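## Task

Move the red bin, and no other bin, to the bench edge closest to the arms, then set the hook lying flat on the bench next to that bin with its handle sticking out past that same edge. All other objects must finish resting on the same thing they rest on now. Anything held in place only by a robot at the end does not count. Release everything and move the arms away to finish.

## Robot and tools

ROBOTS. Three identical i2rt Big YAM arms, named arm1, arm2 and arm3. Each has six joints, a two-finger gripper and a wrist camera (arm1_cam_wrist, arm2_cam_wrist, arm3_cam_wrist). Two fixed room cameras, room_a and room_b, also watch the scene. The hand reaches roughly 1.0 m out from the joint 1 axis. With joints 1 and 6 at 0 and the hand level and pointing ahead, the wrist camera rides on top of the hand looking toward the fingertips. Occasionally a loose object gets nudged by an outside disturbance.

FRAME. One shared scene frame: origin on the floor, +z up. The hand point is the midpoint between the fingertips; the hand z axis runs along the fingers and the fingers open and close along hand y. Arm foot poses are not printed. Camera calibration (intrinsics K, distortion, T_world_to_cam, pos_world) is given per camera; room cameras may be off by up to about 2.3 degrees and 9 mm, and wrist camera poses are derived from reported joint angles, so their error can be larger.

execute_actions. Arguments: actions, a list holding exactly one action or nothing; cameras, an optional list of camera names (omitted, null or ["all"] gives every camera, [] gives none). An action is an object keyed by arm name; under each arm goes joints, an object of absolute joint targets (not offsets) by name. Any subset of arms and joints may appear; every motion in the action starts at once and may finish at different times. Targets and ranges, all absolute:
- joint1_rad, -2.879 to 2.879 rad (tolerance 0.045): rotates the arm about its foot, positive counter-clockwise seen from above; 0 points the arm the way its foot faces.
- joint2_rad, 0 to 3.141 rad (0.14): shoulder; 0 has the upper arm pointing back about level, increasing lifts it up and over to the front.
- joint3_rad, 0 to 3.019 rad (0.09): elbow; 0 is fully folded, increasing opens it.
- joint4_rad, -1.692 to 1.57 rad (0.055): hand pitch, positive tips fingers up.
- joint5_rad, -1.57 to 1.57 rad (0.03): hand yaw, positive toward the arm's right.
- joint6_rad, -2.094 to 2.094 rad (0.035): hand roll, positive clockwise viewed from behind the hand.
- gripper_m, 0 to 0.093 m (0.003): fingertip gap; grip force tops out near 50 to 62 N per pad, lower on some units.
Example: {"arm1": {"joints": {"gripper_m": 0.05}}, "arm2": {"joints": {"joint1_rad": 0.3}}}. An unknown key or out-of-range number rejects the entire call and nothing moves. No action runs past 15 s. Joints move at different speeds, so the hand can sweep a wide arc between postures; plan clearance.

wait: seconds, 0 to 10. Commands nothing new and returns the same state and images as an empty action.

zoom_image: camera (one of the five names) and region [x0, y0, x1, y1] in image pixels, origin top-left, at most 504 by 504. Works only on cameras that returned full images in the latest result.

finished_scene: scene, the number of the scene being ended. Irreversible; the result reports success and gives the next task. Replying with no tool call ends all remaining scenes.

RESULTS. Each result gives every robot's state and one image per requested camera, ordered as the pictures line lists them. joint_positions reports angles; joint torques are raw drive outputs per arm joint (nonzero even in free air, with per-unit offset, scale and noise). joint_status tells how each commanded motion ended: off_target (came to rest short and may still push); contact_stop or time_out (target dropped, joint holds where it stopped, though a timed-out joint may keep a nearby target of at most 0.375, 0.375, 0.113, 0.225, 0.075, 0.3 rad for joints 1 to 6 and keep pushing); not_followed (an anti-collision check withheld the arm's targets, shown with a joint command not followed line and usually a cause; the gripper part still runs, and the withheld targets may be retried later). on_its_own lists what is happening that this call did not command; held at means the target being held, not the position. A stop reported in one call cancels the rest of that reply's motion, wait and finish calls. To relieve a pushing joint, command its reported position. Tiny target changes may not move a joint; loaded joints sag.

HEAT. Sustained pushing or holding warms motors, even while you think. A MOTOR HOT line appears from 85 C; at 100 C an OVER-TEMPERATURE FAULT drops the arm and gripper until cooled, with joint_status showing limit_stop_at_motor_heat (resend targets afterward). Some heat carries into the next scene.

AVOID. Arms do not stop on contact and can push hard. Never let two arms press together (ends the run); the self/inter-arm check can be late and ignores fingers, gripper housings and wrist cameras, and no state line reports arm-to-arm contact. Do not drop, slam or knock objects, and never put anything off the work area or on the floor, which ends the scene. The robot holds your last command while you think, so keep replies short when arms are loaded. Before finishing, open the grippers and move the arms clear so everything rests on its own.

Each tool is called after ">>>" by a JSON object that holds its "op" and its "data".

## Session

>>> {"op": "execute_actions", "data": {"actions": []}}

Scene clock: 0.00 s.
Joint torques (N m, as the arm reports them, + toward a larger angle): no reading
arm1.joint_positions: joint1_rad=+0.008 joint2_rad=+0.333 joint3_rad=+1.675 joint4_rad=-1.367 joint5_rad=+0.241 joint6_rad=-0.635 gripper_m=+0.094
arm1.joint_status: not commanded
arm1.hand: x=-0.8781 y=+0.0163 z=+1.4095 quat_wxyz=(-0.650, +0.603, -0.385, -0.255) (m; scene frame)
arm2.joint_positions: joint1_rad=+0.325 joint2_rad=+0.299 joint3_rad=+1.557 joint4_rad=-1.261 joint5_rad=-0.275 joint6_rad=+0.444 gripper_m=+0.094
arm2.joint_status: not commanded
arm2.hand: x=-0.0633 y=+0.0242 z=+1.3868 quat_wxyz=(-0.156, +0.552, -0.445, -0.687) (m; scene frame)
arm3.joint_positions: joint1_rad=-0.282 joint2_rad=+0.490 joint3_rad=+1.590 joint4_rad=-1.297 joint5_rad=+0.036 joint6_rad=+0.393 gripper_m=+0.094
arm3.joint_status: not commanded
arm3.hand: x=+0.9853 y=+0.1182 z=+1.4229 quat_wxyz=(-0.456, +0.295, -0.714, -0.441) (m; scene frame)
pictures: arm1_cam_wrist, arm2_cam_wrist, arm3_cam_wrist, room_a, room_b
Images, in order (width x height): arm1_cam_wrist 504x504, arm2_cam_wrist 504x504, arm3_cam_wrist 504x504, room_a 896x504, room_b 896x504.

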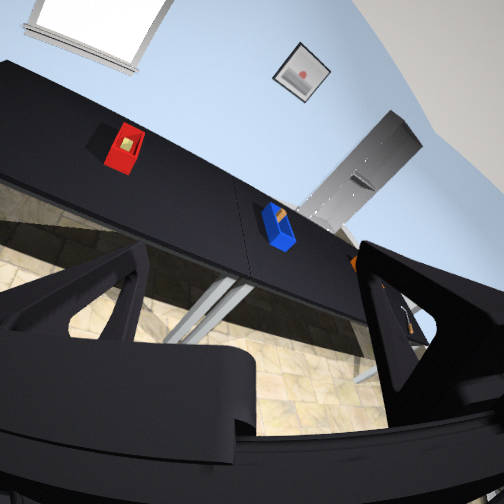

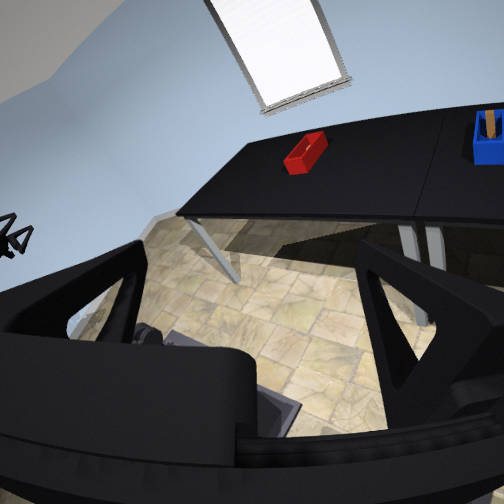

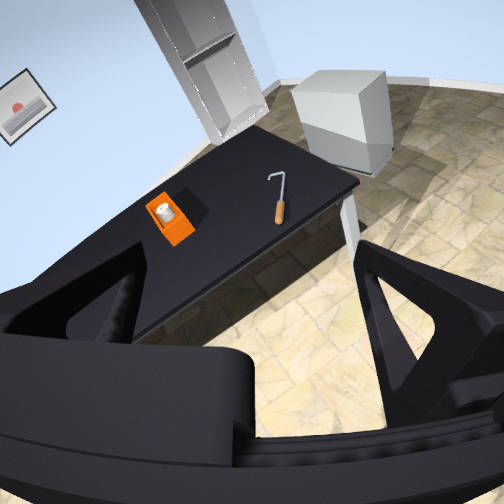

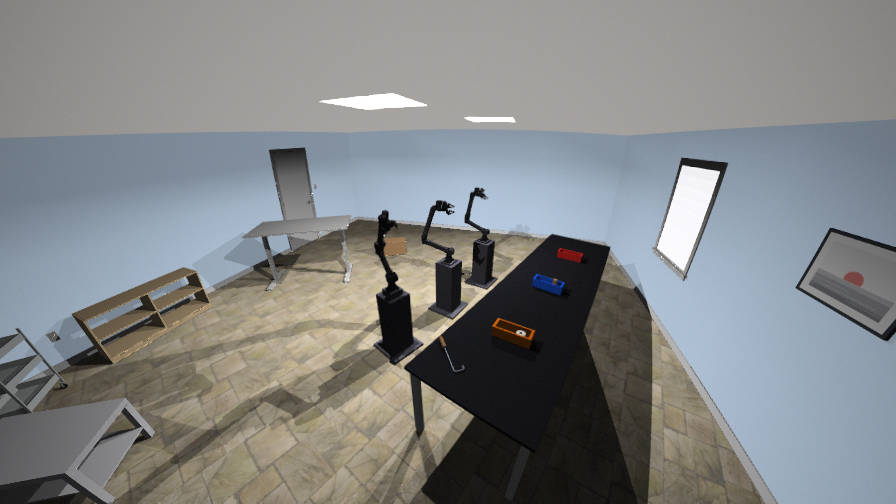

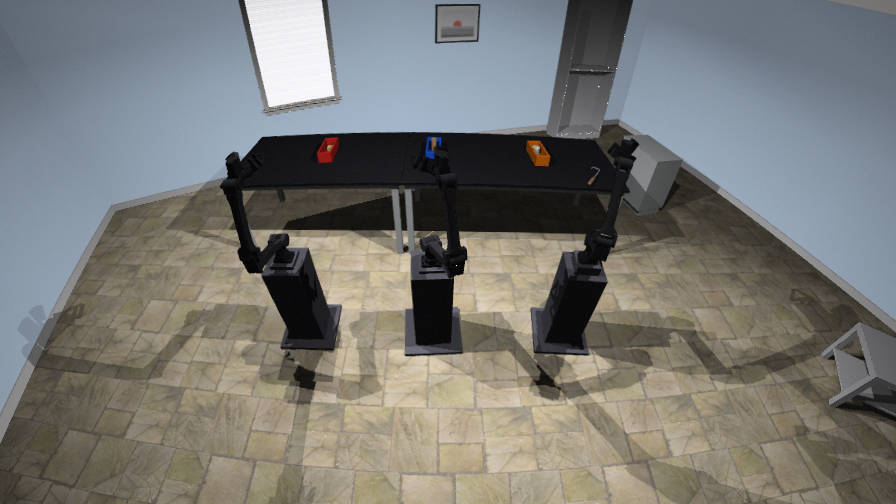

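>>> {"op": "execute_actions", "data": {"actions": [{"arm1":{"joints":{"joint1_rad":0,"joint2_rad":1.57,"joint3_rad":1.57,"joint4_rad":-0.8,"joint5_rad":0,"joint6_rad":0}},"arm2":{"joints":{"joint1_rad":0,"joint2_rad":1.57,"joint3_rad":1.57,"joint4_rad":0,"joint5_rad":0,"joint6_rad":0}},"arm3":{"joints":{"joint1_rad":-0.4,"joint2_rad":1.2,"joint3_rad":1.57,"joint4_rad":-1.4,"joint5_rad":0,"joint6_rad":0}}}]}}

Scene clock: 9.00 s.
Joint torques (N m, as the arm reports them, + toward a larger angle): arm1=[  0.88 -15.44   9.35   2.34  -0.21   0.28] | arm2=[ -1.63 -18.31  13.77   2.53   0.22  -0.07] | arm3=[-2.24 -8.6  11.15  1.63 -0.27 -0.22]
arm1.joint_positions: joint1_rad=+0.008 joint2_rad=+1.593 joint3_rad=+1.543 joint4_rad=-0.814 joint5_rad=+0.004 joint6_rad=-0.014 gripper_m=+0.094
arm1.joint_status: all done
arm1.hand: x=-0.9522 y=+0.6407 z=+1.0301 quat_wxyz=(-0.240, +0.681, -0.644, -0.253) (m; scene frame)
arm2.joint_positions: joint1_rad=+0.007 joint2_rad=+1.580 joint3_rad=+1.552 joint4_rad=-0.016 joint5_rad=-0.004 joint6_rad=+0.016 gripper_m=+0.094
arm2.joint_status: all done
arm2.hand: x=-0.0629 y=+0.7248 z=+1.1979 quat_wxyz=(-0.461, +0.528, -0.498, -0.511) (m; scene frame)
arm3.joint_positions: joint1_rad=-0.392 joint2_rad=+1.210 joint3_rad=+1.538 joint4_rad=-1.395 joint5_rad=+0.005 joint6_rad=+0.016 gripper_m=+0.094
arm3.joint_status: all done
arm3.hand: x=+1.1339 y=+0.3773 z=+1.1799 quat_wxyz=(-0.217, +0.495, -0.832, -0.126) (m; scene frame)
pictures: arm1_cam_wrist, arm2_cam_wrist, arm3_cam_wrist, room_a, room_b
camera_calibration (this result's frames):
arm1_cam_wrist: T_world_to_cam=[[0.997959, 0.0637636, 0.00347037, 0.903811], [0.0638424, -0.995039, -0.0762941, 0.781102], [-0.00141163, 0.0763599, -0.997079, 1.10116], [0, 0, 0, 1]] pos_world=[-0.95028, 0.635513, 1.1544]
arm2_cam_wrist: T_world_to_cam=[[0.995573, 0.0909503, -0.0236954, 0.0244474], [0.0394366, -0.633096, -0.773068, 1.39295], [-0.0853122, 0.768712, -0.63388, 0.314544], [0, 0, 0, 1]] pos_world=[-0.0524379, 0.637853, 1.27681]
arm3_cam_wrist: T_world_to_cam=[[0.882205, -0.470865, -0.000514901, -0.82175], [-0.467496, -0.876025, 0.11844, 0.725837], [-0.0562204, -0.104248, -0.992961, 1.39774], [0, 0, 0, 1]] pos_world=[1.14286, 0.394629, 1.30151]
Images, in order (width x height): arm1_cam_wrist 504x504, arm2_cam_wrist 504x504, arm3_cam_wrist 504x504, room_a 896x504, room_b 896x504.

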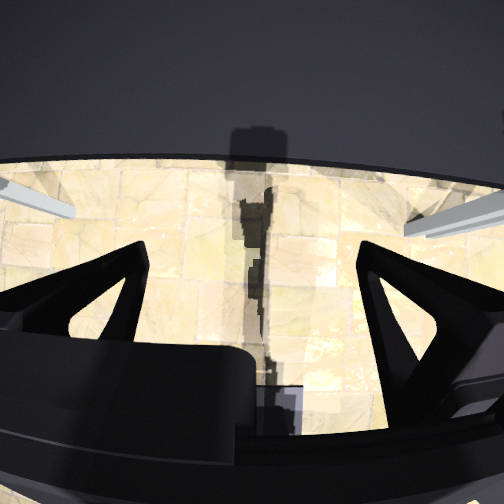

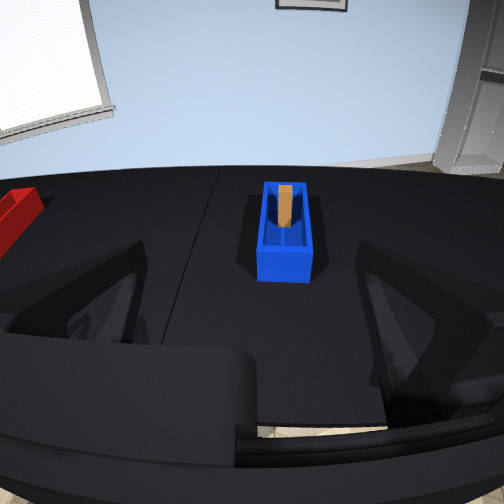

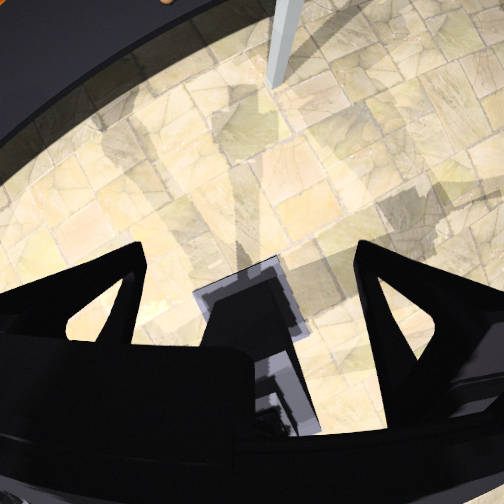

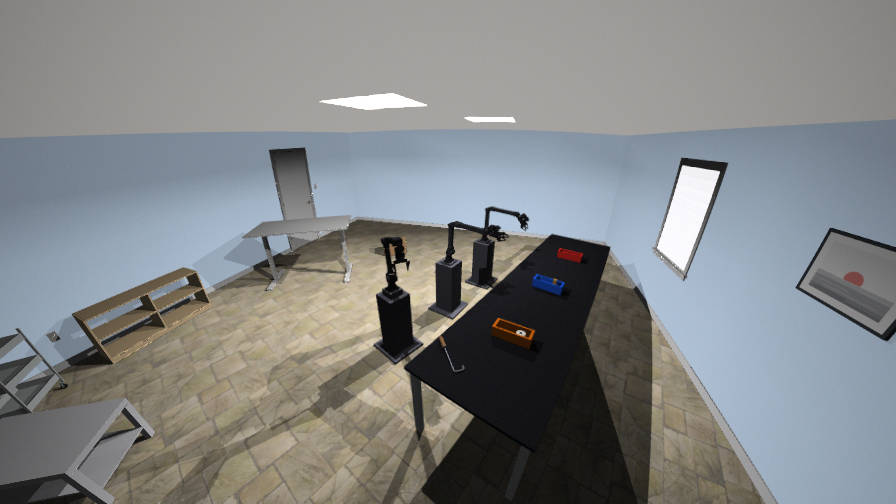

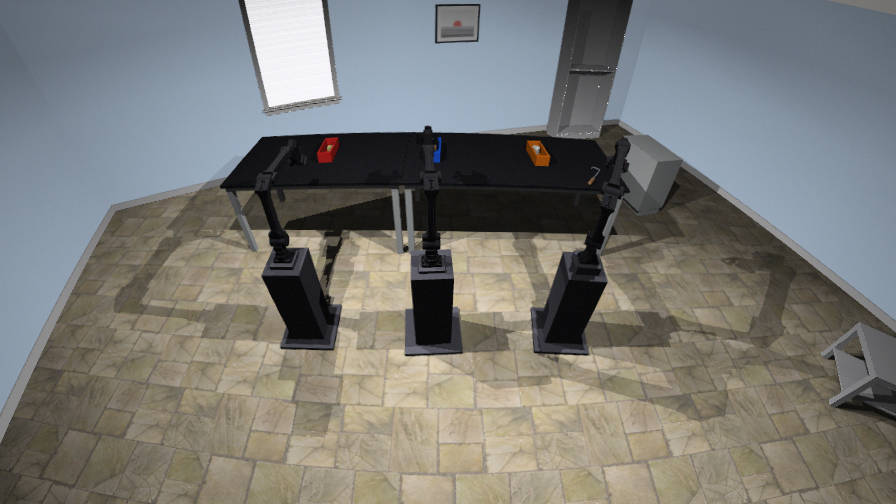

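>>> {"op": "execute_actions", "data": {"actions": [{"arm3":{"joints":{"joint1_rad":-0.2,"joint2_rad":2.25,"joint3_rad":2.13,"joint4_rad":-0.6}},"arm1":{"joints":{"joint1_rad":-0.3,"joint4_rad":-0.2}}}], "cameras": ["arm3_cam_wrist","arm1_cam_wrist","room_a"]}}

Scene clock: 18.87 s.
Joint torques (N m, as the arm reports them, + toward a larger angle): arm1=[  1.43 -15.86   9.67   3.03  -0.1    0.27] | arm2=[ -1.77 -18.68  13.85   2.53   0.22  -0.05] | arm3=[ -2.31 -24.9   12.5    2.84  -0.15  -0.21]
arm1.joint_positions: joint1_rad=-0.300 joint2_rad=+1.593 joint3_rad=+1.543 joint4_rad=-0.221 joint5_rad=+0.001 joint6_rad=-0.012 gripper_m=+0.094
arm1.joint_status: all done
arm1.hand: x=-0.7366 y=+0.6938 z=+1.1490 quat_wxyz=(-0.480, +0.485, -0.631, -0.370) (m; scene frame)
arm2.joint_positions: joint1_rad=+0.007 joint2_rad=+1.580 joint3_rad=+1.552 joint4_rad=-0.016 joint5_rad=-0.004 joint6_rad=+0.016 gripper_m=+0.094
arm2.joint_status: not commanded
arm2.hand: x=-0.0629 y=+0.7248 z=+1.1979 quat_wxyz=(-0.461, +0.528, -0.498, -0.511) (m; scene frame)
arm3.joint_positions: joint1_rad=-0.193 joint2_rad=+2.277 joint3_rad=+2.086 joint4_rad=-0.614 joint5_rad=+0.002 joint6_rad=+0.015 gripper_m=+0.094
arm3.joint_status: all done
arm3.hand: x=+1.1771 y=+0.8251 z=+0.8881 quat_wxyz=(-0.301, +0.552, -0.745, -0.223) (m; scene frame)
pictures: arm1_cam_wrist, arm3_cam_wrist, room_a
camera_calibration (this result's frames):
arm1_cam_wrist: T_world_to_cam=[[0.968135, -0.250335, 0.00681578, 0.876995], [-0.192794, -0.762423, -0.617691, 1.10087], [0.159826, 0.596694, -0.786392, 0.731574], [0, 0, 0, 1]] pos_world=[-0.753733, 0.622345, 1.24932]
arm3_cam_wrist: T_world_to_cam=[[0.959481, -0.281758, -0.00285613, -0.8941], [-0.279338, -0.949812, -0.140812, 1.24255], [0.0369621, 0.135904, -0.990032, 0.846682], [0, 0, 0, 1]] pos_world=[1.17367, 0.813205, 1.01066]
Images, in order (width x height): arm1_cam_wrist 504x504, arm3_cam_wrist 504x504, room_a 896x504.

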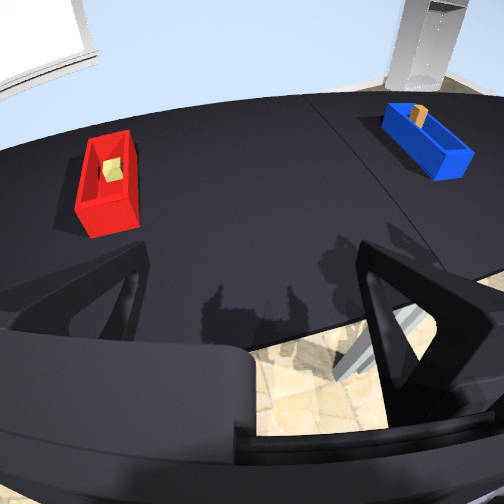

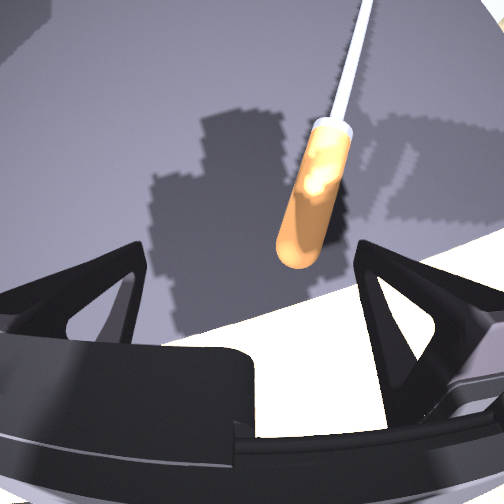

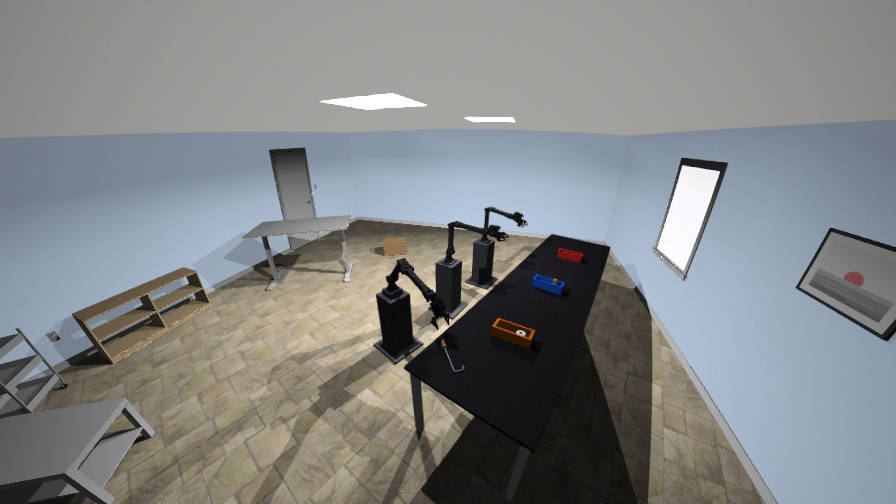

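>>> {"op": "execute_actions", "data": {"actions": [{"arm3":{"joints":{"joint1_rad":-0.25,"joint2_rad":2.43,"joint3_rad":2.255,"joint4_rad":-0.39}}}], "cameras": ["arm3_cam_wrist"]}}

Scene clock: 26.03 s.
Joint torques (N m, as the arm reports them, + toward a larger angle): arm1=[  1.47 -15.89   9.68   3.01  -0.1    0.27] | arm2=[ -1.95 -18.77  13.81   2.51   0.22  -0.09] | arm3=[ -1.32 -25.29  12.85   3.04  -0.16  -0.23]
arm1.joint_positions: joint1_rad=-0.300 joint2_rad=+1.593 joint3_rad=+1.543 joint4_rad=-0.221 joint5_rad=+0.001 joint6_rad=-0.012 gripper_m=+0.094
arm1.joint_status: not commanded
arm1.hand: x=-0.7366 y=+0.6938 z=+1.1490 quat_wxyz=(-0.480, +0.485, -0.631, -0.370) (m; scene frame)
arm2.joint_positions: joint1_rad=+0.007 joint2_rad=+1.580 joint3_rad=+1.552 joint4_rad=-0.016 joint5_rad=-0.004 joint6_rad=+0.016 gripper_m=+0.094
arm2.joint_status: not commanded
arm2.hand: x=-0.0629 y=+0.7248 z=+1.1979 quat_wxyz=(-0.461, +0.528, -0.498, -0.511) (m; scene frame)
arm3.joint_positions: joint1_rad=-0.257 joint2_rad=+2.439 joint3_rad=+2.208 joint4_rad=-0.406 joint5_rad=+0.002 joint6_rad=+0.015 gripper_m=+0.094
arm3.joint_status: all done
arm3.hand: x=+1.2501 y=+0.8642 z=+0.8535 quat_wxyz=(-0.370, +0.508, -0.733, -0.258) (m; scene frame)
pictures: arm3_cam_wrist
camera_calibration (this result's frames):
arm3_cam_wrist: T_world_to_cam=[[0.940259, -0.340443, -0.00324966, -0.878112], [-0.325106, -0.894985, -0.305462, 1.44551], [0.101084, 0.28827, -0.952199, 0.560301], [0, 0, 0, 1]] pos_world=[1.23896, 0.833246, 0.972213]
Images, in order (width x height): arm3_cam_wrist 504x504.

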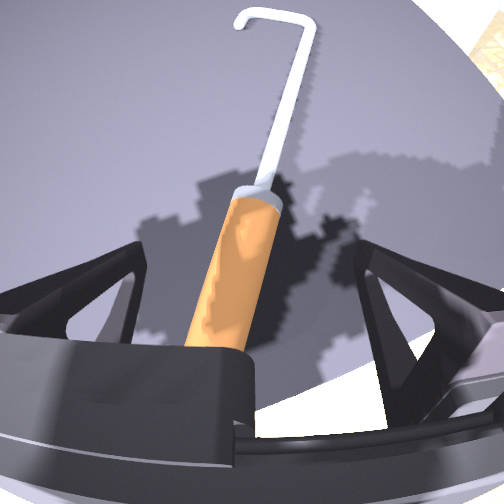

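>>> {"op": "execute_actions", "data": {"actions": [{"arm3":{"joints":{"joint1_rad":-0.24,"joint2_rad":2.50}}}], "cameras": ["arm3_cam_wrist"]}}

Scene clock: 29.50 s.
Joint torques (N m, as the arm reports them, + toward a larger angle): arm1=[  1.61 -15.89   9.67   3.    -0.1    0.27] | arm2=[ -1.62 -18.71  13.74   2.48   0.23  -0.07] | arm3=[ -1.05 -24.68  12.57   2.93  -0.16  -0.2 ]
arm1.joint_positions: joint1_rad=-0.300 joint2_rad=+1.593 joint3_rad=+1.543 joint4_rad=-0.221 joint5_rad=+0.001 joint6_rad=-0.012 gripper_m=+0.094
arm1.joint_status: not commanded
arm1.hand: x=-0.7366 y=+0.6938 z=+1.1490 quat_wxyz=(-0.480, +0.485, -0.631, -0.370) (m; scene frame)
arm2.joint_positions: joint1_rad=+0.007 joint2_rad=+1.580 joint3_rad=+1.552 joint4_rad=-0.016 joint5_rad=-0.004 joint6_rad=+0.016 gripper_m=+0.094
arm2.joint_status: not commanded
arm2.hand: x=-0.0629 y=+0.7248 z=+1.1979 quat_wxyz=(-0.461, +0.528, -0.498, -0.511) (m; scene frame)
arm3.joint_positions: joint1_rad=-0.249 joint2_rad=+2.500 joint3_rad=+2.208 joint4_rad=-0.404 joint5_rad=+0.002 joint6_rad=+0.015 gripper_m=+0.094
arm3.joint_status: all done
arm3.hand: x=+1.2426 y=+0.8629 z=+0.7988 quat_wxyz=(-0.348, +0.519, -0.742, -0.244) (m; scene frame)
pictures: arm3_cam_wrist
camera_calibration (this result's frames):
arm3_cam_wrist: T_world_to_cam=[[0.942601, -0.333906, -0.00317497, -0.880337], [-0.324169, -0.91275, -0.248599, 1.39394], [0.0801106, 0.235359, -0.968601, 0.594191], [0, 0, 0, 1]] pos_world=[1.23408, 0.838525, 0.919271]
Images, in order (width x height): arm3_cam_wrist 504x504.

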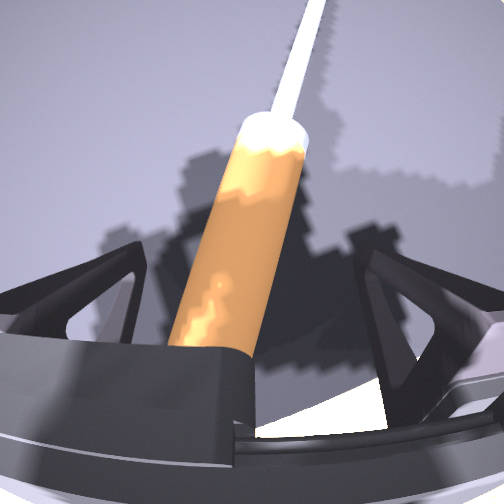

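>>> {"op": "execute_actions", "data": {"actions": [{"arm3":{"joints":{"joint4_rad":-0.46}}}], "cameras": []}}

>>> {"op": "execute_actions", "data": {"actions": [{"arm3":{"joints":{"gripper_m":0.0}}}], "cameras": []}}

>>> {"op": "execute_actions", "data": {"actions": [{"arm3":{"joints":{"joint2_rad":2.3}},"arm2":{"joints":{"joint1_rad":0.5}}}], "cameras": ["arm3_cam_wrist","room_a"]}}

Scene clock: 34.57 s.
Joint torques (N m, as the arm reports them, + toward a larger angle): arm1=[  1.51 -15.95   9.69   3.01  -0.09   0.27] | arm2=[ -1.84 -18.65  13.71   2.44   0.19  -0.06] | arm3=[ -0.95 -24.36  12.32   1.48  -0.16  -0.19]
arm1.joint_positions: joint1_rad=-0.300 joint2_rad=+1.593 joint3_rad=+1.543 joint4_rad=-0.221 joint5_rad=+0.001 joint6_rad=-0.012 gripper_m=+0.094
arm1.joint_status: not commanded
arm1.hand: x=-0.7366 y=+0.6938 z=+1.1490 quat_wxyz=(-0.480, +0.485, -0.631, -0.370) (m; scene frame)
arm2.joint_positions: joint1_rad=+0.007 joint2_rad=+1.580 joint3_rad=+1.552 joint4_rad=-0.016 joint5_rad=-0.004 joint6_rad=+0.016 gripper_m=+0.094
arm2.joint_status: not commanded
arm2.hand: x=-0.0629 y=+0.7248 z=+1.1979 quat_wxyz=(-0.461, +0.528, -0.498, -0.511) (m; scene frame)
arm3.joint_positions: joint1_rad=-0.249 joint2_rad=+2.500 joint3_rad=+2.212 joint4_rad=-0.442 joint5_rad=+0.002 joint6_rad=+0.013 gripper_m=+0.094
arm3.joint_status: all done
arm3.hand: x=+1.2410 y=+0.8580 z=+0.7938 quat_wxyz=(-0.335, +0.523, -0.748, -0.235) (m; scene frame)
pictures: none
No camera images: the call's "cameras" was empty. Leave "cameras" out to get every camera's image.

Scene clock: 35.30 s.
Joint torques (N m, as the arm reports them, + toward a larger angle): arm1=[  1.57 -15.93   9.67   3.    -0.1    0.27] | arm2=[ -1.87 -18.31  13.83   2.5    0.21  -0.08] | arm3=[ -0.77 -24.27  12.25   1.77   0.    -0.14]
arm1.joint_positions: joint1_rad=-0.300 joint2_rad=+1.593 joint3_rad=+1.543 joint4_rad=-0.221 joint5_rad=+0.001 joint6_rad=-0.012 gripper_m=+0.094
arm1.joint_status: not commanded
arm1.hand: x=-0.7366 y=+0.6938 z=+1.1490 quat_wxyz=(-0.480, +0.485, -0.631, -0.370) (m; scene frame)
arm2.joint_positions: joint1_rad=+0.007 joint2_rad=+1.580 joint3_rad=+1.552 joint4_rad=-0.016 joint5_rad=-0.004 joint6_rad=+0.016 gripper_m=+0.094
arm2.joint_status: not commanded
arm2.hand: x=-0.0629 y=+0.7248 z=+1.1979 quat_wxyz=(-0.461, +0.528, -0.498, -0.511) (m; scene frame)
arm3.joint_positions: joint1_rad=-0.249 joint2_rad=+2.500 joint3_rad=+2.214 joint4_rad=-0.447 joint5_rad=-0.002 joint6_rad=+0.007 gripper_m=+0.030
arm3.joint_status: gripper_m off_target (ended at +0.030, target +0.000)
arm3.hand: x=+1.2402 y=+0.8579 z=+0.7939 quat_wxyz=(-0.334, +0.526, -0.746, -0.234) (m; scene frame)
pictures: none
No camera images: the call's "cameras" was empty. Leave "cameras" out to get every camera's image.

Scene clock: 36.73 s.
Joint torques (N m, as the arm reports them, + toward a larger angle): arm1=[  1.53 -15.87   9.68   3.03  -0.1    0.27] | arm2=[ -1.23 -18.51  13.85   2.56   0.12  -0.05] | arm3=[ -0.86 -26.9   12.53   3.1   -0.01  -0.12]
arm1.joint_positions: joint1_rad=-0.300 joint2_rad=+1.593 joint3_rad=+1.543 joint4_rad=-0.221 joint5_rad=+0.001 joint6_rad=-0.012 gripper_m=+0.094
arm1.joint_status: not commanded
arm1.hand: x=-0.7366 y=+0.6938 z=+1.1490 quat_wxyz=(-0.480, +0.485, -0.631, -0.370) (m; scene frame)
arm2.joint_positions: joint1_rad=+0.501 joint2_rad=+1.580 joint3_rad=+1.552 joint4_rad=-0.016 joint5_rad=-0.001 joint6_rad=+0.014 gripper_m=+0.094
arm2.joint_status: all done
arm2.hand: x=-0.3964 y=+0.6130 z=+1.2007 quat_wxyz=(-0.323, +0.632, -0.354, -0.609) (m; scene frame)
arm3.joint_positions: joint1_rad=-0.249 joint2_rad=+2.343 joint3_rad=+2.214 joint4_rad=-0.478 joint5_rad=-0.002 joint6_rad=+0.007 gripper_m=+0.030
arm3.joint_status: all done
arm3.hand: x=+1.2393 y=+0.8585 z=+0.9284 quat_wxyz=(-0.380, +0.511, -0.723, -0.267) (m; scene frame)
pictures: arm3_cam_wrist, room_a
camera_calibration (this result's frames):
arm3_cam_wrist: T_world_to_cam=[[0.94534, -0.326086, 0.000545194, -0.891752], [-0.307285, -0.89139, -0.333167, 1.46034], [0.109127, 0.314789, -0.942868, 0.592899], [0, 0, 0, 1]] pos_world=[1.22705, 0.824309, 1.04605]
Images, in order (width x height): arm3_cam_wrist 504x504, room_a 896x504.

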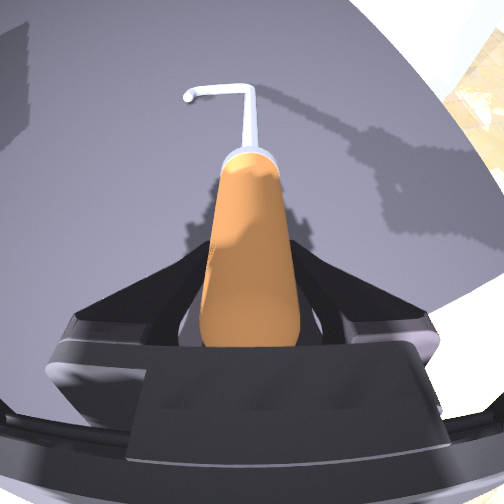

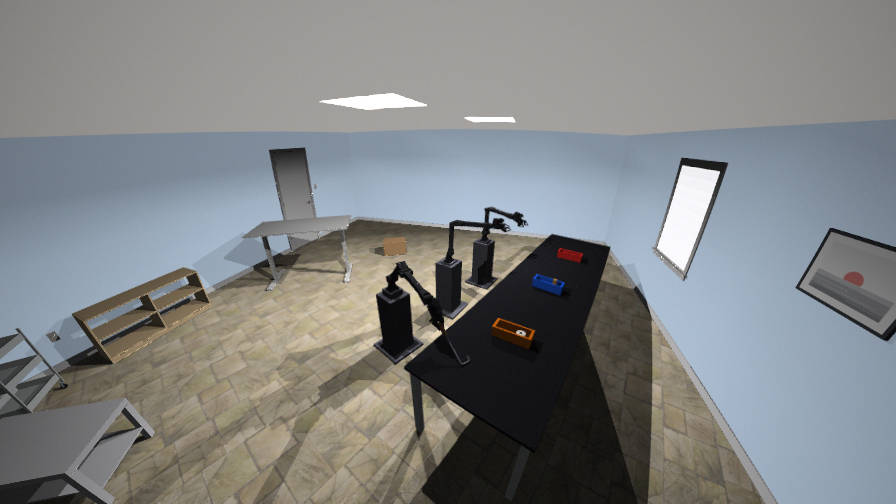

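>>> {"op": "execute_actions", "data": {"actions": [{"arm3":{"joints":{"joint2_rad":2.0,"joint4_rad":-0.2}},"arm2":{"joints":{"joint2_rad":1.0,"joint3_rad":1.2}}}], "cameras": []}}

>>> {"op": "execute_actions", "data": {"actions": [{"arm3":{"joints":{"joint1_rad":0.755,"joint2_rad":2.5,"joint3_rad":2.48,"joint4_rad":-0.1,"joint5_rad":0.62,"joint6_rad":0.24}}}], "cameras": ["arm3_cam_wrist","room_a","room_b"]}}

Scene clock: 51.83 s.
Joint torques (N m, as the arm reports them, + toward a larger angle): arm1=[  1.54 -15.84   9.69   3.01  -0.1    0.27] | arm2=[-1.1  -6.31 11.89  1.78  0.11 -0.05] | arm3=[ -1.04 -24.26  13.49   3.93   0.    -0.12]
arm1.joint_positions: joint1_rad=-0.300 joint2_rad=+1.593 joint3_rad=+1.543 joint4_rad=-0.221 joint5_rad=+0.001 joint6_rad=-0.012 gripper_m=+0.094
arm1.joint_status: not commanded
arm1.hand: x=-0.7366 y=+0.6938 z=+1.1490 quat_wxyz=(-0.480, +0.485, -0.631, -0.370) (m; scene frame)
arm2.joint_positions: joint1_rad=+0.501 joint2_rad=+0.994 joint3_rad=+1.199 joint4_rad=-0.004 joint5_rad=-0.001 joint6_rad=+0.014 gripper_m=+0.094
arm2.joint_status: all done
arm2.hand: x=-0.2697 y=+0.4176 z=+1.3262 quat_wxyz=(-0.363, +0.553, -0.311, -0.682) (m; scene frame)
arm3.joint_positions: joint1_rad=-0.249 joint2_rad=+2.047 joint3_rad=+2.204 joint4_rad=-0.232 joint5_rad=-0.002 joint6_rad=+0.007 gripper_m=+0.030
arm3.joint_status: all done
arm3.hand: x=+1.2242 y=+0.8238 z=+1.2407 quat_wxyz=(-0.556, +0.424, -0.597, -0.393) (m; scene frame)
pictures: none
No camera images: the call's "cameras" was empty. Leave "cameras" out to get every camera's image.

Scene clock: 54.33 s.
Joint torques (N m, as the arm reports them, + toward a larger angle): arm1=[  1.47 -15.92   9.67   2.99  -0.1    0.27] | arm2=[-1.1  -6.48 11.85  1.8   0.12 -0.04] | arm3=[ -1.9  -31.27  13.83   3.58   0.2    0.16]
arm1.joint_positions: joint1_rad=-0.300 joint2_rad=+1.593 joint3_rad=+1.543 joint4_rad=-0.221 joint5_rad=+0.001 joint6_rad=-0.012 gripper_m=+0.094
arm1.joint_status: not commanded
arm1.hand: x=-0.7366 y=+0.6938 z=+1.1490 quat_wxyz=(-0.480, +0.485, -0.631, -0.370) (m; scene frame)
arm2.joint_positions: joint1_rad=+0.501 joint2_rad=+0.994 joint3_rad=+1.199 joint4_rad=-0.004 joint5_rad=-0.001 joint6_rad=+0.014 gripper_m=+0.094
arm2.joint_status: not commanded
arm2.hand: x=-0.2697 y=+0.4176 z=+1.3262 quat_wxyz=(-0.363, +0.553, -0.311, -0.682) (m; scene frame)
arm3.joint_positions: joint1_rad=+0.762 joint2_rad=+2.576 joint3_rad=+2.423 joint4_rad=-0.126 joint5_rad=+0.617 joint6_rad=+0.223 gripper_m=+0.030
arm3.joint_status: all done
arm3.hand: x=+0.4142 y=+0.8096 z=+0.9150 quat_wxyz=(-0.421, +0.549, -0.558, -0.458) (m; scene frame)
pictures: arm3_cam_wrist, room_a, room_b
camera_calibration (this result's frames):
arm3_cam_wrist: T_world_to_cam=[[0.998473, 0.0321885, -0.0449016, -0.398208], [-0.00517729, -0.754648, -0.65611, 1.21844], [-0.0550041, 0.65534, -0.753328, 0.304538], [0, 0, 0, 1]] pos_world=[0.420659, 0.732733, 1.01097]
Images, in order (width x height): arm3_cam_wrist 504x504, room_a 896x504, room_b 896x504.

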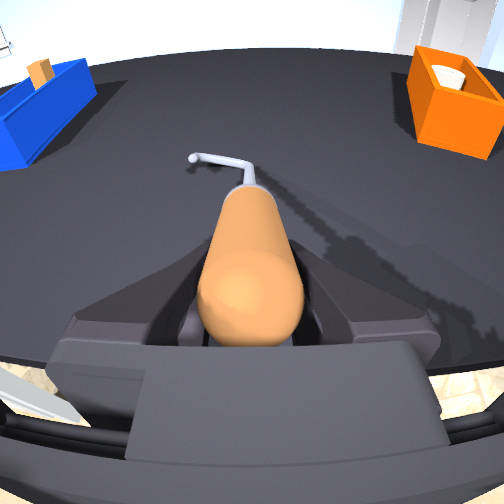

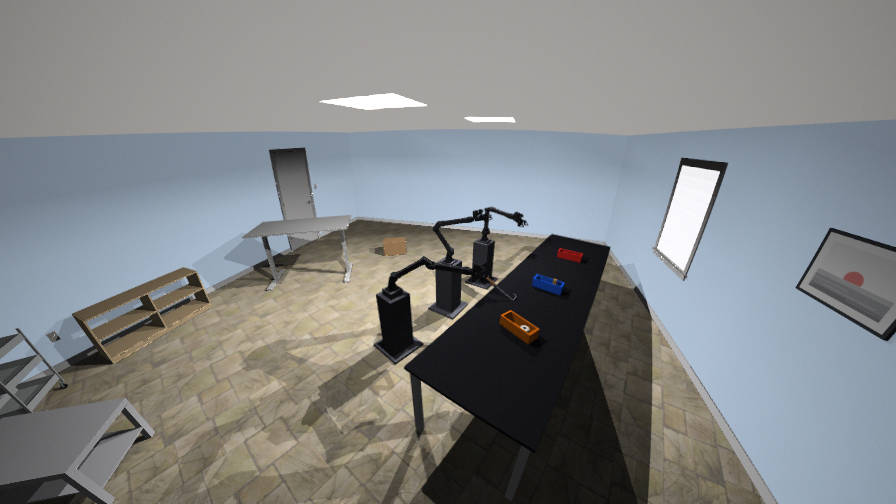

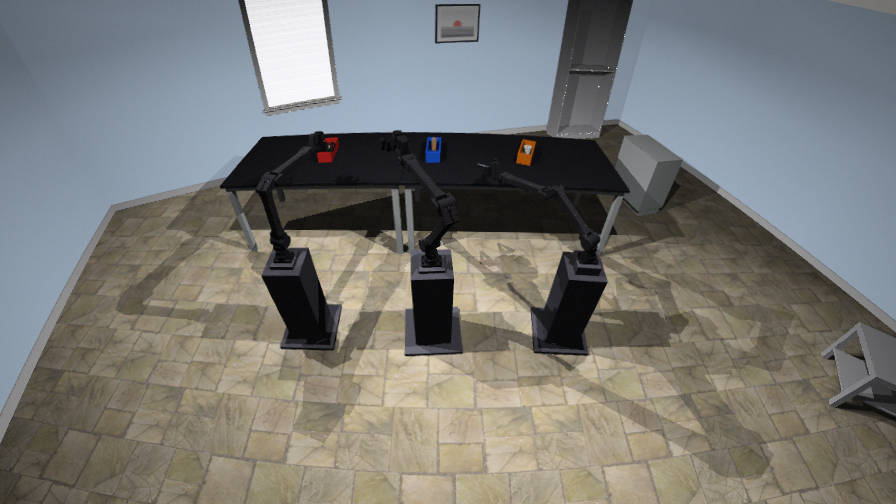

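>>> {"op": "execute_actions", "data": {"actions": [{"arm3":{"joints":{"joint1_rad":0.69,"joint2_rad":2.68}}}], "cameras": ["arm3_cam_wrist","room_a"]}}

Scene clock: 58.30 s.
Joint torques (N m, as the arm reports them, + toward a larger angle): arm1=[  1.47 -15.9    9.69   3.01  -0.09   0.27] | arm2=[-1.45 -6.15 11.88  1.88  0.09 -0.04] | arm3=[ -1.54 -27.45  13.2    2.74   0.34   0.12]
arm1.joint_positions: joint1_rad=-0.300 joint2_rad=+1.593 joint3_rad=+1.543 joint4_rad=-0.221 joint5_rad=+0.001 joint6_rad=-0.012 gripper_m=+0.094
arm1.joint_status: not commanded
arm1.hand: x=-0.7366 y=+0.6938 z=+1.1490 quat_wxyz=(-0.480, +0.485, -0.631, -0.370) (m; scene frame)
arm2.joint_positions: joint1_rad=+0.501 joint2_rad=+0.994 joint3_rad=+1.199 joint4_rad=-0.004 joint5_rad=-0.001 joint6_rad=+0.014 gripper_m=+0.094
arm2.joint_status: not commanded
arm2.hand: x=-0.2697 y=+0.4176 z=+1.3262 quat_wxyz=(-0.363, +0.553, -0.311, -0.682) (m; scene frame)
arm3.joint_positions: joint1_rad=+0.686 joint2_rad=+2.704 joint3_rad=+2.428 joint4_rad=-0.108 joint5_rad=+0.615 joint6_rad=+0.225 gripper_m=+0.030
arm3.joint_status: all done
arm3.hand: x=+0.4793 y=+0.8454 z=+0.8016 quat_wxyz=(-0.431, +0.559, -0.584, -0.401) (m; scene frame)
pictures: arm3_cam_wrist, room_a
camera_calibration (this result's frames):
arm3_cam_wrist: T_world_to_cam=[[0.998914, -0.0441858, 0.0147825, -0.452961], [-0.0269226, -0.80632, -0.590867, 1.17313], [0.0380274, 0.589827, -0.806633, 0.252788], [0, 0, 0, 1]] pos_world=[0.47444, 0.776806, 0.90377]
Images, in order (width x height): arm3_cam_wrist 504x504, room_a 896x504.

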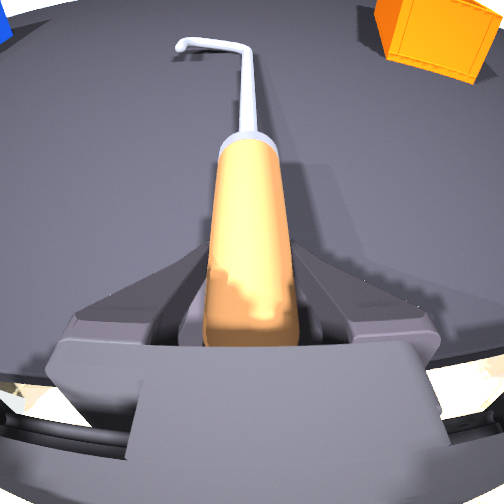

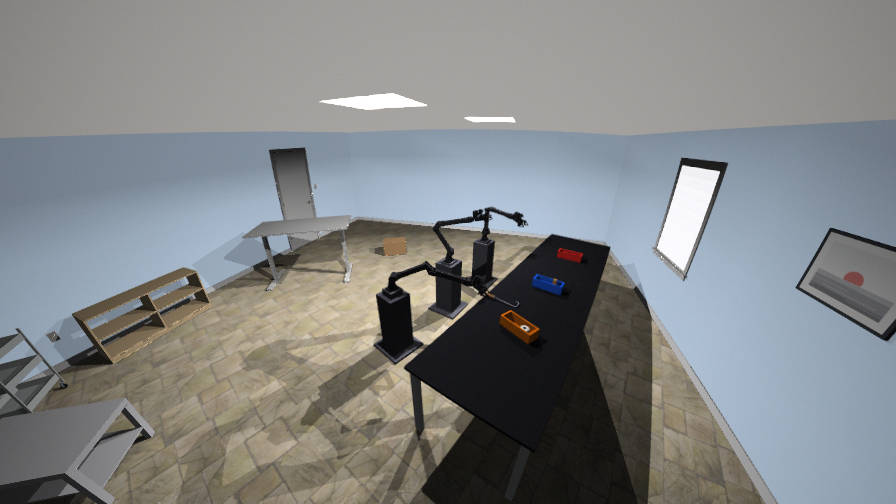

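>>> {"op": "execute_actions", "data": {"actions": [{"arm3":{"joints":{"gripper_m":0.093}}}], "cameras": []}}

>>> {"op": "execute_actions", "data": {"actions": [{"arm3":{"joints":{"joint2_rad":2.2}},"arm1":{"joints":{"joint1_rad":0.4,"joint2_rad":1.0,"joint3_rad":1.2}}}], "cameras": []}}

>>> {"op": "execute_actions", "data": {"actions": [{"arm3":{"joints":{"joint1_rad":-0.4,"joint2_rad":1.0,"joint3_rad":1.2}}}], "cameras": []}}

>>> {"op": "execute_actions", "data": {"actions": [{"arm2":{"joints":{"joint1_rad":-0.69,"joint2_rad":2.55,"joint3_rad":2.48,"joint4_rad":-0.1,"joint5_rad":-0.62,"joint6_rad":-0.24}}}], "cameras": ["arm2_cam_wrist","room_a"]}}

Scene clock: 63.93 s.
Joint torques (N m, as the arm reports them, + toward a larger angle): arm1=[  1.52 -15.93   9.71   3.    -0.1    0.26] | arm2=[-1.24 -6.13 11.9   1.81  0.1  -0.02] | arm3=[ -1.63 -27.67  13.07   2.78   0.32   0.12]
arm1.joint_positions: joint1_rad=-0.300 joint2_rad=+1.593 joint3_rad=+1.543 joint4_rad=-0.221 joint5_rad=+0.001 joint6_rad=-0.012 gripper_m=+0.094
arm1.joint_status: not commanded
arm1.hand: x=-0.7366 y=+0.6938 z=+1.1490 quat_wxyz=(-0.480, +0.485, -0.631, -0.370) (m; scene frame)
arm2.joint_positions: joint1_rad=+0.501 joint2_rad=+0.994 joint3_rad=+1.199 joint4_rad=-0.004 joint5_rad=-0.001 joint6_rad=+0.014 gripper_m=+0.094
arm2.joint_status: not commanded
arm2.hand: x=-0.2697 y=+0.4176 z=+1.3262 quat_wxyz=(-0.363, +0.553, -0.311, -0.682) (m; scene frame)
arm3.joint_positions: joint1_rad=+0.686 joint2_rad=+2.704 joint3_rad=+2.428 joint4_rad=-0.108 joint5_rad=+0.616 joint6_rad=+0.226 gripper_m=+0.093
arm3.joint_status: all done
arm3.hand: x=+0.4795 y=+0.8454 z=+0.8016 quat_wxyz=(-0.431, +0.558, -0.584, -0.401) (m; scene frame)
pictures: none
No camera images: the call's "cameras" was empty. Leave "cameras" out to get every camera's image.

Scene clock: 65.83 s.
Joint torques (N m, as the arm reports them, + toward a larger angle): arm1=[ 1.97 -5.3   8.17  2.6   0.05  0.27] | arm2=[-1.49 -5.96 11.82  1.81  0.08 -0.03] | arm3=[ -1.54 -24.52  11.08   2.49   0.     0.1 ]
arm1.joint_positions: joint1_rad=+0.393 joint2_rad=+0.998 joint3_rad=+1.194 joint4_rad=-0.210 joint5_rad=-0.002 joint6_rad=-0.012 gripper_m=+0.094
arm1.joint_status: all done
arm1.hand: x=-1.1272 y=+0.4499 z=+1.2863 quat_wxyz=(-0.380, +0.598, -0.381, -0.594) (m; scene frame)
arm2.joint_positions: joint1_rad=+0.501 joint2_rad=+0.994 joint3_rad=+1.199 joint4_rad=-0.004 joint5_rad=-0.001 joint6_rad=+0.014 gripper_m=+0.094
arm2.joint_status: not commanded
arm2.hand: x=-0.2697 y=+0.4176 z=+1.3262 quat_wxyz=(-0.363, +0.553, -0.311, -0.682) (m; scene frame)
arm3.joint_positions: joint1_rad=+0.686 joint2_rad=+2.222 joint3_rad=+2.458 joint4_rad=-0.102 joint5_rad=+0.617 joint6_rad=+0.226 gripper_m=+0.093
arm3.joint_status: all done
arm3.hand: x=+0.5152 y=+0.7876 z=+1.2656 quat_wxyz=(-0.451, +0.391, -0.541, -0.592) (m; scene frame)
pictures: none
No camera images: the call's "cameras" was empty. Leave "cameras" out to get every camera's image.

Scene clock: 67.77 s.
Joint torques (N m, as the arm reports them, + toward a larger angle): arm1=[ 1.93 -5.09  8.19  2.6   0.05  0.27] | arm2=[-1.29 -6.6  11.85  1.94  0.1  -0.04] | arm3=[-1.98 -6.71 10.63  2.62 -0.27  0.07]
arm1.joint_positions: joint1_rad=+0.393 joint2_rad=+0.998 joint3_rad=+1.194 joint4_rad=-0.210 joint5_rad=-0.002 joint6_rad=-0.012 gripper_m=+0.094
arm1.joint_status: not commanded
arm1.hand: x=-1.1272 y=+0.4499 z=+1.2863 quat_wxyz=(-0.380, +0.598, -0.381, -0.594) (m; scene frame)
arm2.joint_positions: joint1_rad=+0.501 joint2_rad=+0.994 joint3_rad=+1.199 joint4_rad=-0.004 joint5_rad=-0.001 joint6_rad=+0.014 gripper_m=+0.094
arm2.joint_status: not commanded
arm2.hand: x=-0.2697 y=+0.4176 z=+1.3262 quat_wxyz=(-0.363, +0.553, -0.311, -0.682) (m; scene frame)
arm3.joint_positions: joint1_rad=-0.396 joint2_rad=+1.011 joint3_rad=+1.184 joint4_rad=-0.103 joint5_rad=+0.624 joint6_rad=+0.228 gripper_m=+0.093
arm3.joint_status: all done
arm3.hand: x=+1.2388 y=+0.3617 z=+1.3325 quat_wxyz=(-0.682, +0.067, -0.681, -0.259) (m; scene frame)
pictures: none
No camera images: the call's "cameras" was empty. Leave "cameras" out to get every camera's image.

Scene clock: 70.20 s.
Joint torques (N m, as the arm reports them, + toward a larger angle): arm1=[ 1.9  -4.99  8.21  2.58  0.05  0.27] | arm2=[ -1.4  -32.98  16.78   1.72  -0.2   -0.05] | arm3=[-2.05 -6.8  10.8   2.48 -0.25  0.09]
arm1.joint_positions: joint1_rad=+0.393 joint2_rad=+0.998 joint3_rad=+1.194 joint4_rad=-0.210 joint5_rad=-0.002 joint6_rad=-0.012 gripper_m=+0.094
arm1.joint_status: not commanded
arm1.hand: x=-1.1272 y=+0.4499 z=+1.2863 quat_wxyz=(-0.380, +0.598, -0.381, -0.594) (m; scene frame)
arm2.joint_positions: joint1_rad=-0.684 joint2_rad=+2.574 joint3_rad=+2.430 joint4_rad=-0.104 joint5_rad=-0.617 joint6_rad=-0.225 gripper_m=+0.094
arm2.joint_status: all done
arm2.hand: x=+0.4652 y=+0.8477 z=+0.8761 quat_wxyz=(-0.457, +0.574, -0.524, -0.433) (m; scene frame)
arm3.joint_positions: joint1_rad=-0.396 joint2_rad=+1.011 joint3_rad=+1.184 joint4_rad=-0.103 joint5_rad=+0.624 joint6_rad=+0.228 gripper_m=+0.093
arm3.joint_status: not commanded
arm3.hand: x=+1.2388 y=+0.3617 z=+1.3325 quat_wxyz=(-0.682, +0.067, -0.681, -0.259) (m; scene frame)
pictures: arm2_cam_wrist, room_a
camera_calibration (this result's frames):
arm2_cam_wrist: T_world_to_cam=[[0.99663, 0.045039, 0.068557, -0.562597], [0.0791915, -0.746178, -0.661019, 1.1803], [0.0213841, 0.664221, -0.747231, 0.199413], [0, 0, 0, 1]] pos_world=[0.462967, 0.773598, 0.967778]
Images, in order (width x height): arm2_cam_wrist 504x504, room_a 896x504.

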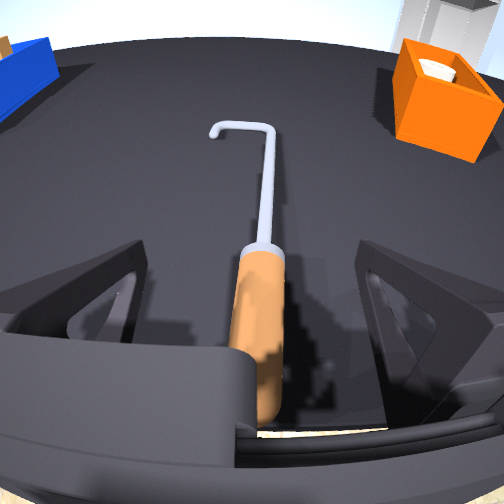

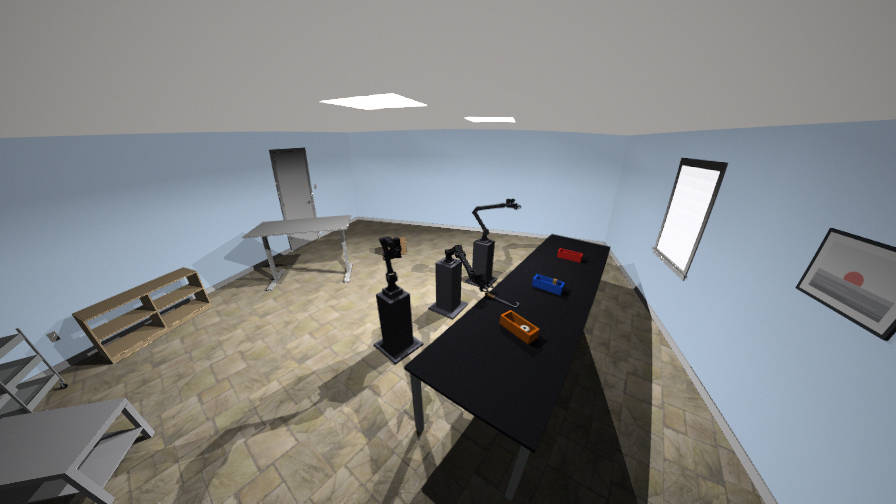

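>>> {"op": "execute_actions", "data": {"actions": [{"arm2":{"joints":{"joint2_rad":2.65}}}], "cameras": ["arm2_cam_wrist"]}}

Scene clock: 74.87 s.
Joint torques (N m, as the arm reports them, + toward a larger angle): arm1=[ 2.   -5.05  8.22  2.6   0.04  0.27] | arm2=[ -1.78 -30.21  16.14   1.74  -0.23  -0.06] | arm3=[-1.93 -6.73 10.75  2.5  -0.26  0.07]
arm1.joint_positions: joint1_rad=+0.393 joint2_rad=+0.998 joint3_rad=+1.194 joint4_rad=-0.210 joint5_rad=-0.002 joint6_rad=-0.012 gripper_m=+0.094
arm1.joint_status: not commanded
arm1.hand: x=-1.1272 y=+0.4499 z=+1.2863 quat_wxyz=(-0.380, +0.598, -0.381, -0.594) (m; scene frame)
arm2.joint_positions: joint1_rad=-0.684 joint2_rad=+2.639 joint3_rad=+2.434 joint4_rad=-0.104 joint5_rad=-0.617 joint6_rad=-0.225 gripper_m=+0.094
arm2.joint_status: all done
arm2.hand: x=+0.4655 y=+0.8481 z=+0.8172 quat_wxyz=(-0.433, +0.578, -0.542, -0.429) (m; scene frame)
arm3.joint_positions: joint1_rad=-0.396 joint2_rad=+1.011 joint3_rad=+1.184 joint4_rad=-0.103 joint5_rad=+0.624 joint6_rad=+0.228 gripper_m=+0.093
arm3.joint_status: not commanded
arm3.hand: x=+1.2388 y=+0.3617 z=+1.3325 quat_wxyz=(-0.682, +0.067, -0.681, -0.259) (m; scene frame)
pictures: arm2_cam_wrist
camera_calibration (this result's frames):
arm2_cam_wrist: T_world_to_cam=[[0.998385, 0.0475088, 0.0311434, -0.531191], [0.0565424, -0.77827, -0.625379, 1.15025], [-0.00547301, 0.62613, -0.7797, 0.226495], [0, 0, 0, 1]] pos_world=[0.466535, 0.778629, 0.912485]
Images, in order (width x height): arm2_cam_wrist 504x504.

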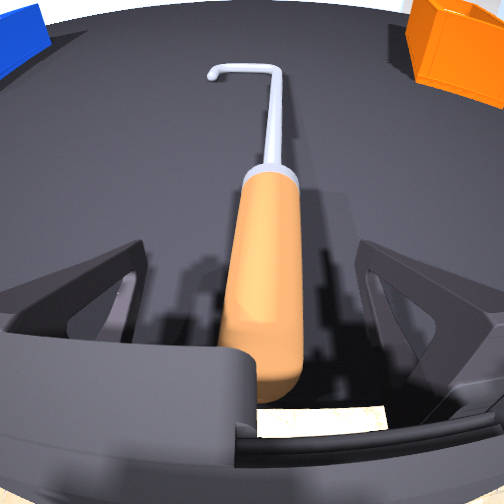

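>>> {"op": "execute_actions", "data": {"actions": [{"arm2":{"joints":{"joint2_rad":2.68}}}], "cameras": []}}

>>> {"op": "execute_actions", "data": {"actions": [{"arm2":{"joints":{"gripper_m":0}}}], "cameras": []}}

>>> {"op": "execute_actions", "data": {"actions": [{"arm2":{"joints":{"joint2_rad":2.15}}}], "cameras": ["arm2_cam_wrist","room_a"]}}

Scene clock: 79.23 s.
Joint torques (N m, as the arm reports them, + toward a larger angle): arm1=[ 1.92 -5.07  8.2   2.58  0.04  0.27] | arm2=[ -2.05 -28.42  16.16   1.79  -0.22  -0.05] | arm3=[-1.99 -6.71 10.72  2.49 -0.25  0.08]
arm1.joint_positions: joint1_rad=+0.393 joint2_rad=+0.998 joint3_rad=+1.194 joint4_rad=-0.210 joint5_rad=-0.002 joint6_rad=-0.012 gripper_m=+0.094
arm1.joint_status: not commanded
arm1.hand: x=-1.1272 y=+0.4499 z=+1.2863 quat_wxyz=(-0.380, +0.598, -0.381, -0.594) (m; scene frame)
arm2.joint_positions: joint1_rad=-0.684 joint2_rad=+2.653 joint3_rad=+2.434 joint4_rad=-0.104 joint5_rad=-0.617 joint6_rad=-0.226 gripper_m=+0.094
arm2.joint_status: all done
arm2.hand: x=+0.4652 y=+0.8476 z=+0.8039 quat_wxyz=(-0.427, +0.579, -0.546, -0.429) (m; scene frame)
arm3.joint_positions: joint1_rad=-0.396 joint2_rad=+1.011 joint3_rad=+1.184 joint4_rad=-0.103 joint5_rad=+0.624 joint6_rad=+0.228 gripper_m=+0.093
arm3.joint_status: not commanded
arm3.hand: x=+1.2388 y=+0.3617 z=+1.3325 quat_wxyz=(-0.682, +0.067, -0.681, -0.259) (m; scene frame)
pictures: none
No camera images: the call's "cameras" was empty. Leave "cameras" out to get every camera's image.

Scene clock: 79.97 s.
Joint torques (N m, as the arm reports them, + toward a larger angle): arm1=[ 1.9  -5.1   8.23  2.59  0.05  0.27] | arm2=[ -1.47 -28.24  16.21   1.78  -0.23  -0.07] | arm3=[-1.6  -6.6  10.74  2.52 -0.27  0.06]
arm1.joint_positions: joint1_rad=+0.393 joint2_rad=+0.998 joint3_rad=+1.194 joint4_rad=-0.210 joint5_rad=-0.002 joint6_rad=-0.012 gripper_m=+0.094
arm1.joint_status: not commanded
arm1.hand: x=-1.1272 y=+0.4499 z=+1.2863 quat_wxyz=(-0.380, +0.598, -0.381, -0.594) (m; scene frame)
arm2.joint_positions: joint1_rad=-0.685 joint2_rad=+2.653 joint3_rad=+2.434 joint4_rad=-0.104 joint5_rad=-0.617 joint6_rad=-0.227 gripper_m=+0.030
arm2.joint_status: gripper_m off_target (ended at +0.030, target +0.000)
arm2.hand: x=+0.4659 y=+0.8473 z=+0.8039 quat_wxyz=(-0.428, +0.579, -0.546, -0.428) (m; scene frame)
arm3.joint_positions: joint1_rad=-0.396 joint2_rad=+1.011 joint3_rad=+1.184 joint4_rad=-0.103 joint5_rad=+0.624 joint6_rad=+0.228 gripper_m=+0.093
arm3.joint_status: not commanded
arm3.hand: x=+1.2388 y=+0.3617 z=+1.3325 quat_wxyz=(-0.682, +0.067, -0.681, -0.259) (m; scene frame)
pictures: none
No camera images: the call's "cameras" was empty. Leave "cameras" out to get every camera's image.

Scene clock: 82.73 s.
Joint torques (N m, as the arm reports them, + toward a larger angle): arm1=[ 1.96 -4.95  8.2   2.58  0.05  0.27] | arm2=[ -1.31 -30.81  14.81   2.55   0.08   0.  ] | arm3=[-2.17 -6.56 10.77  2.48 -0.26  0.08]
arm1.joint_positions: joint1_rad=+0.393 joint2_rad=+0.998 joint3_rad=+1.194 joint4_rad=-0.210 joint5_rad=-0.002 joint6_rad=-0.012 gripper_m=+0.094
arm1.joint_status: not commanded
arm1.hand: x=-1.1272 y=+0.4499 z=+1.2863 quat_wxyz=(-0.380, +0.598, -0.381, -0.594) (m; scene frame)
arm2.joint_positions: joint1_rad=-0.689 joint2_rad=+2.193 joint3_rad=+2.449 joint4_rad=-0.123 joint5_rad=-0.620 joint6_rad=-0.227 gripper_m=+0.030
arm2.joint_status: all done
arm2.hand: x=+0.4222 y=+0.7805 z=+1.2312 quat_wxyz=(-0.595, +0.541, -0.398, -0.442) (m; scene frame)
arm3.joint_positions: joint1_rad=-0.396 joint2_rad=+1.011 joint3_rad=+1.184 joint4_rad=-0.103 joint5_rad=+0.624 joint6_rad=+0.228 gripper_m=+0.093
arm3.joint_status: not commanded
arm3.hand: x=+1.2388 y=+0.3617 z=+1.3325 quat_wxyz=(-0.682, +0.067, -0.681, -0.259) (m; scene frame)
pictures: arm2_cam_wrist, room_a
camera_calibration (this result's frames):
arm2_cam_wrist: T_world_to_cam=[[0.955987, -0.0138627, 0.29308, -0.754358], [0.244803, -0.512943, -0.822777, 1.31549], [0.161739, 0.858311, -0.486973, -0.0208284], [0, 0, 0, 1]] pos_world=[0.402491, 0.682189, 1.2933]
Images, in order (width x height): arm2_cam_wrist 504x504, room_a 896x504.

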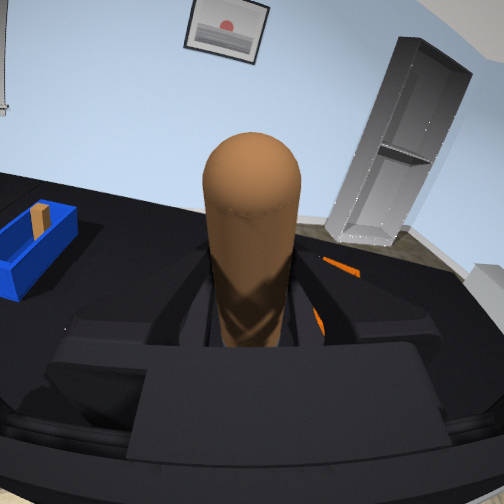

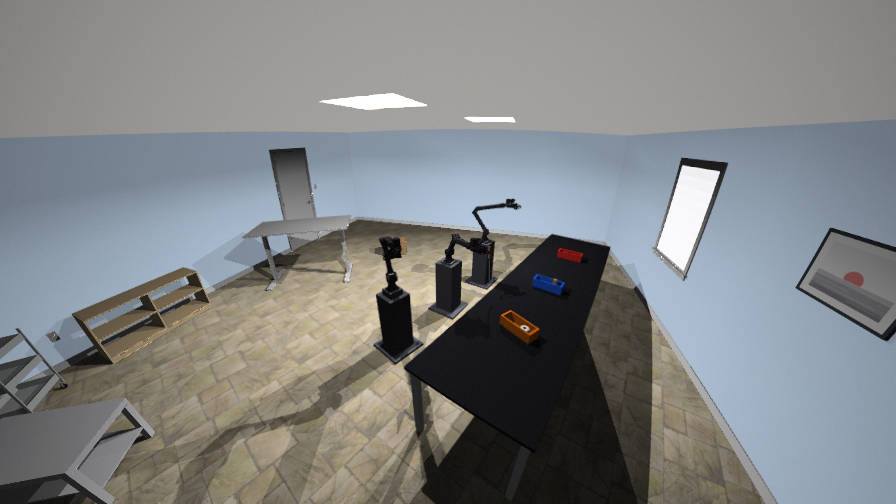

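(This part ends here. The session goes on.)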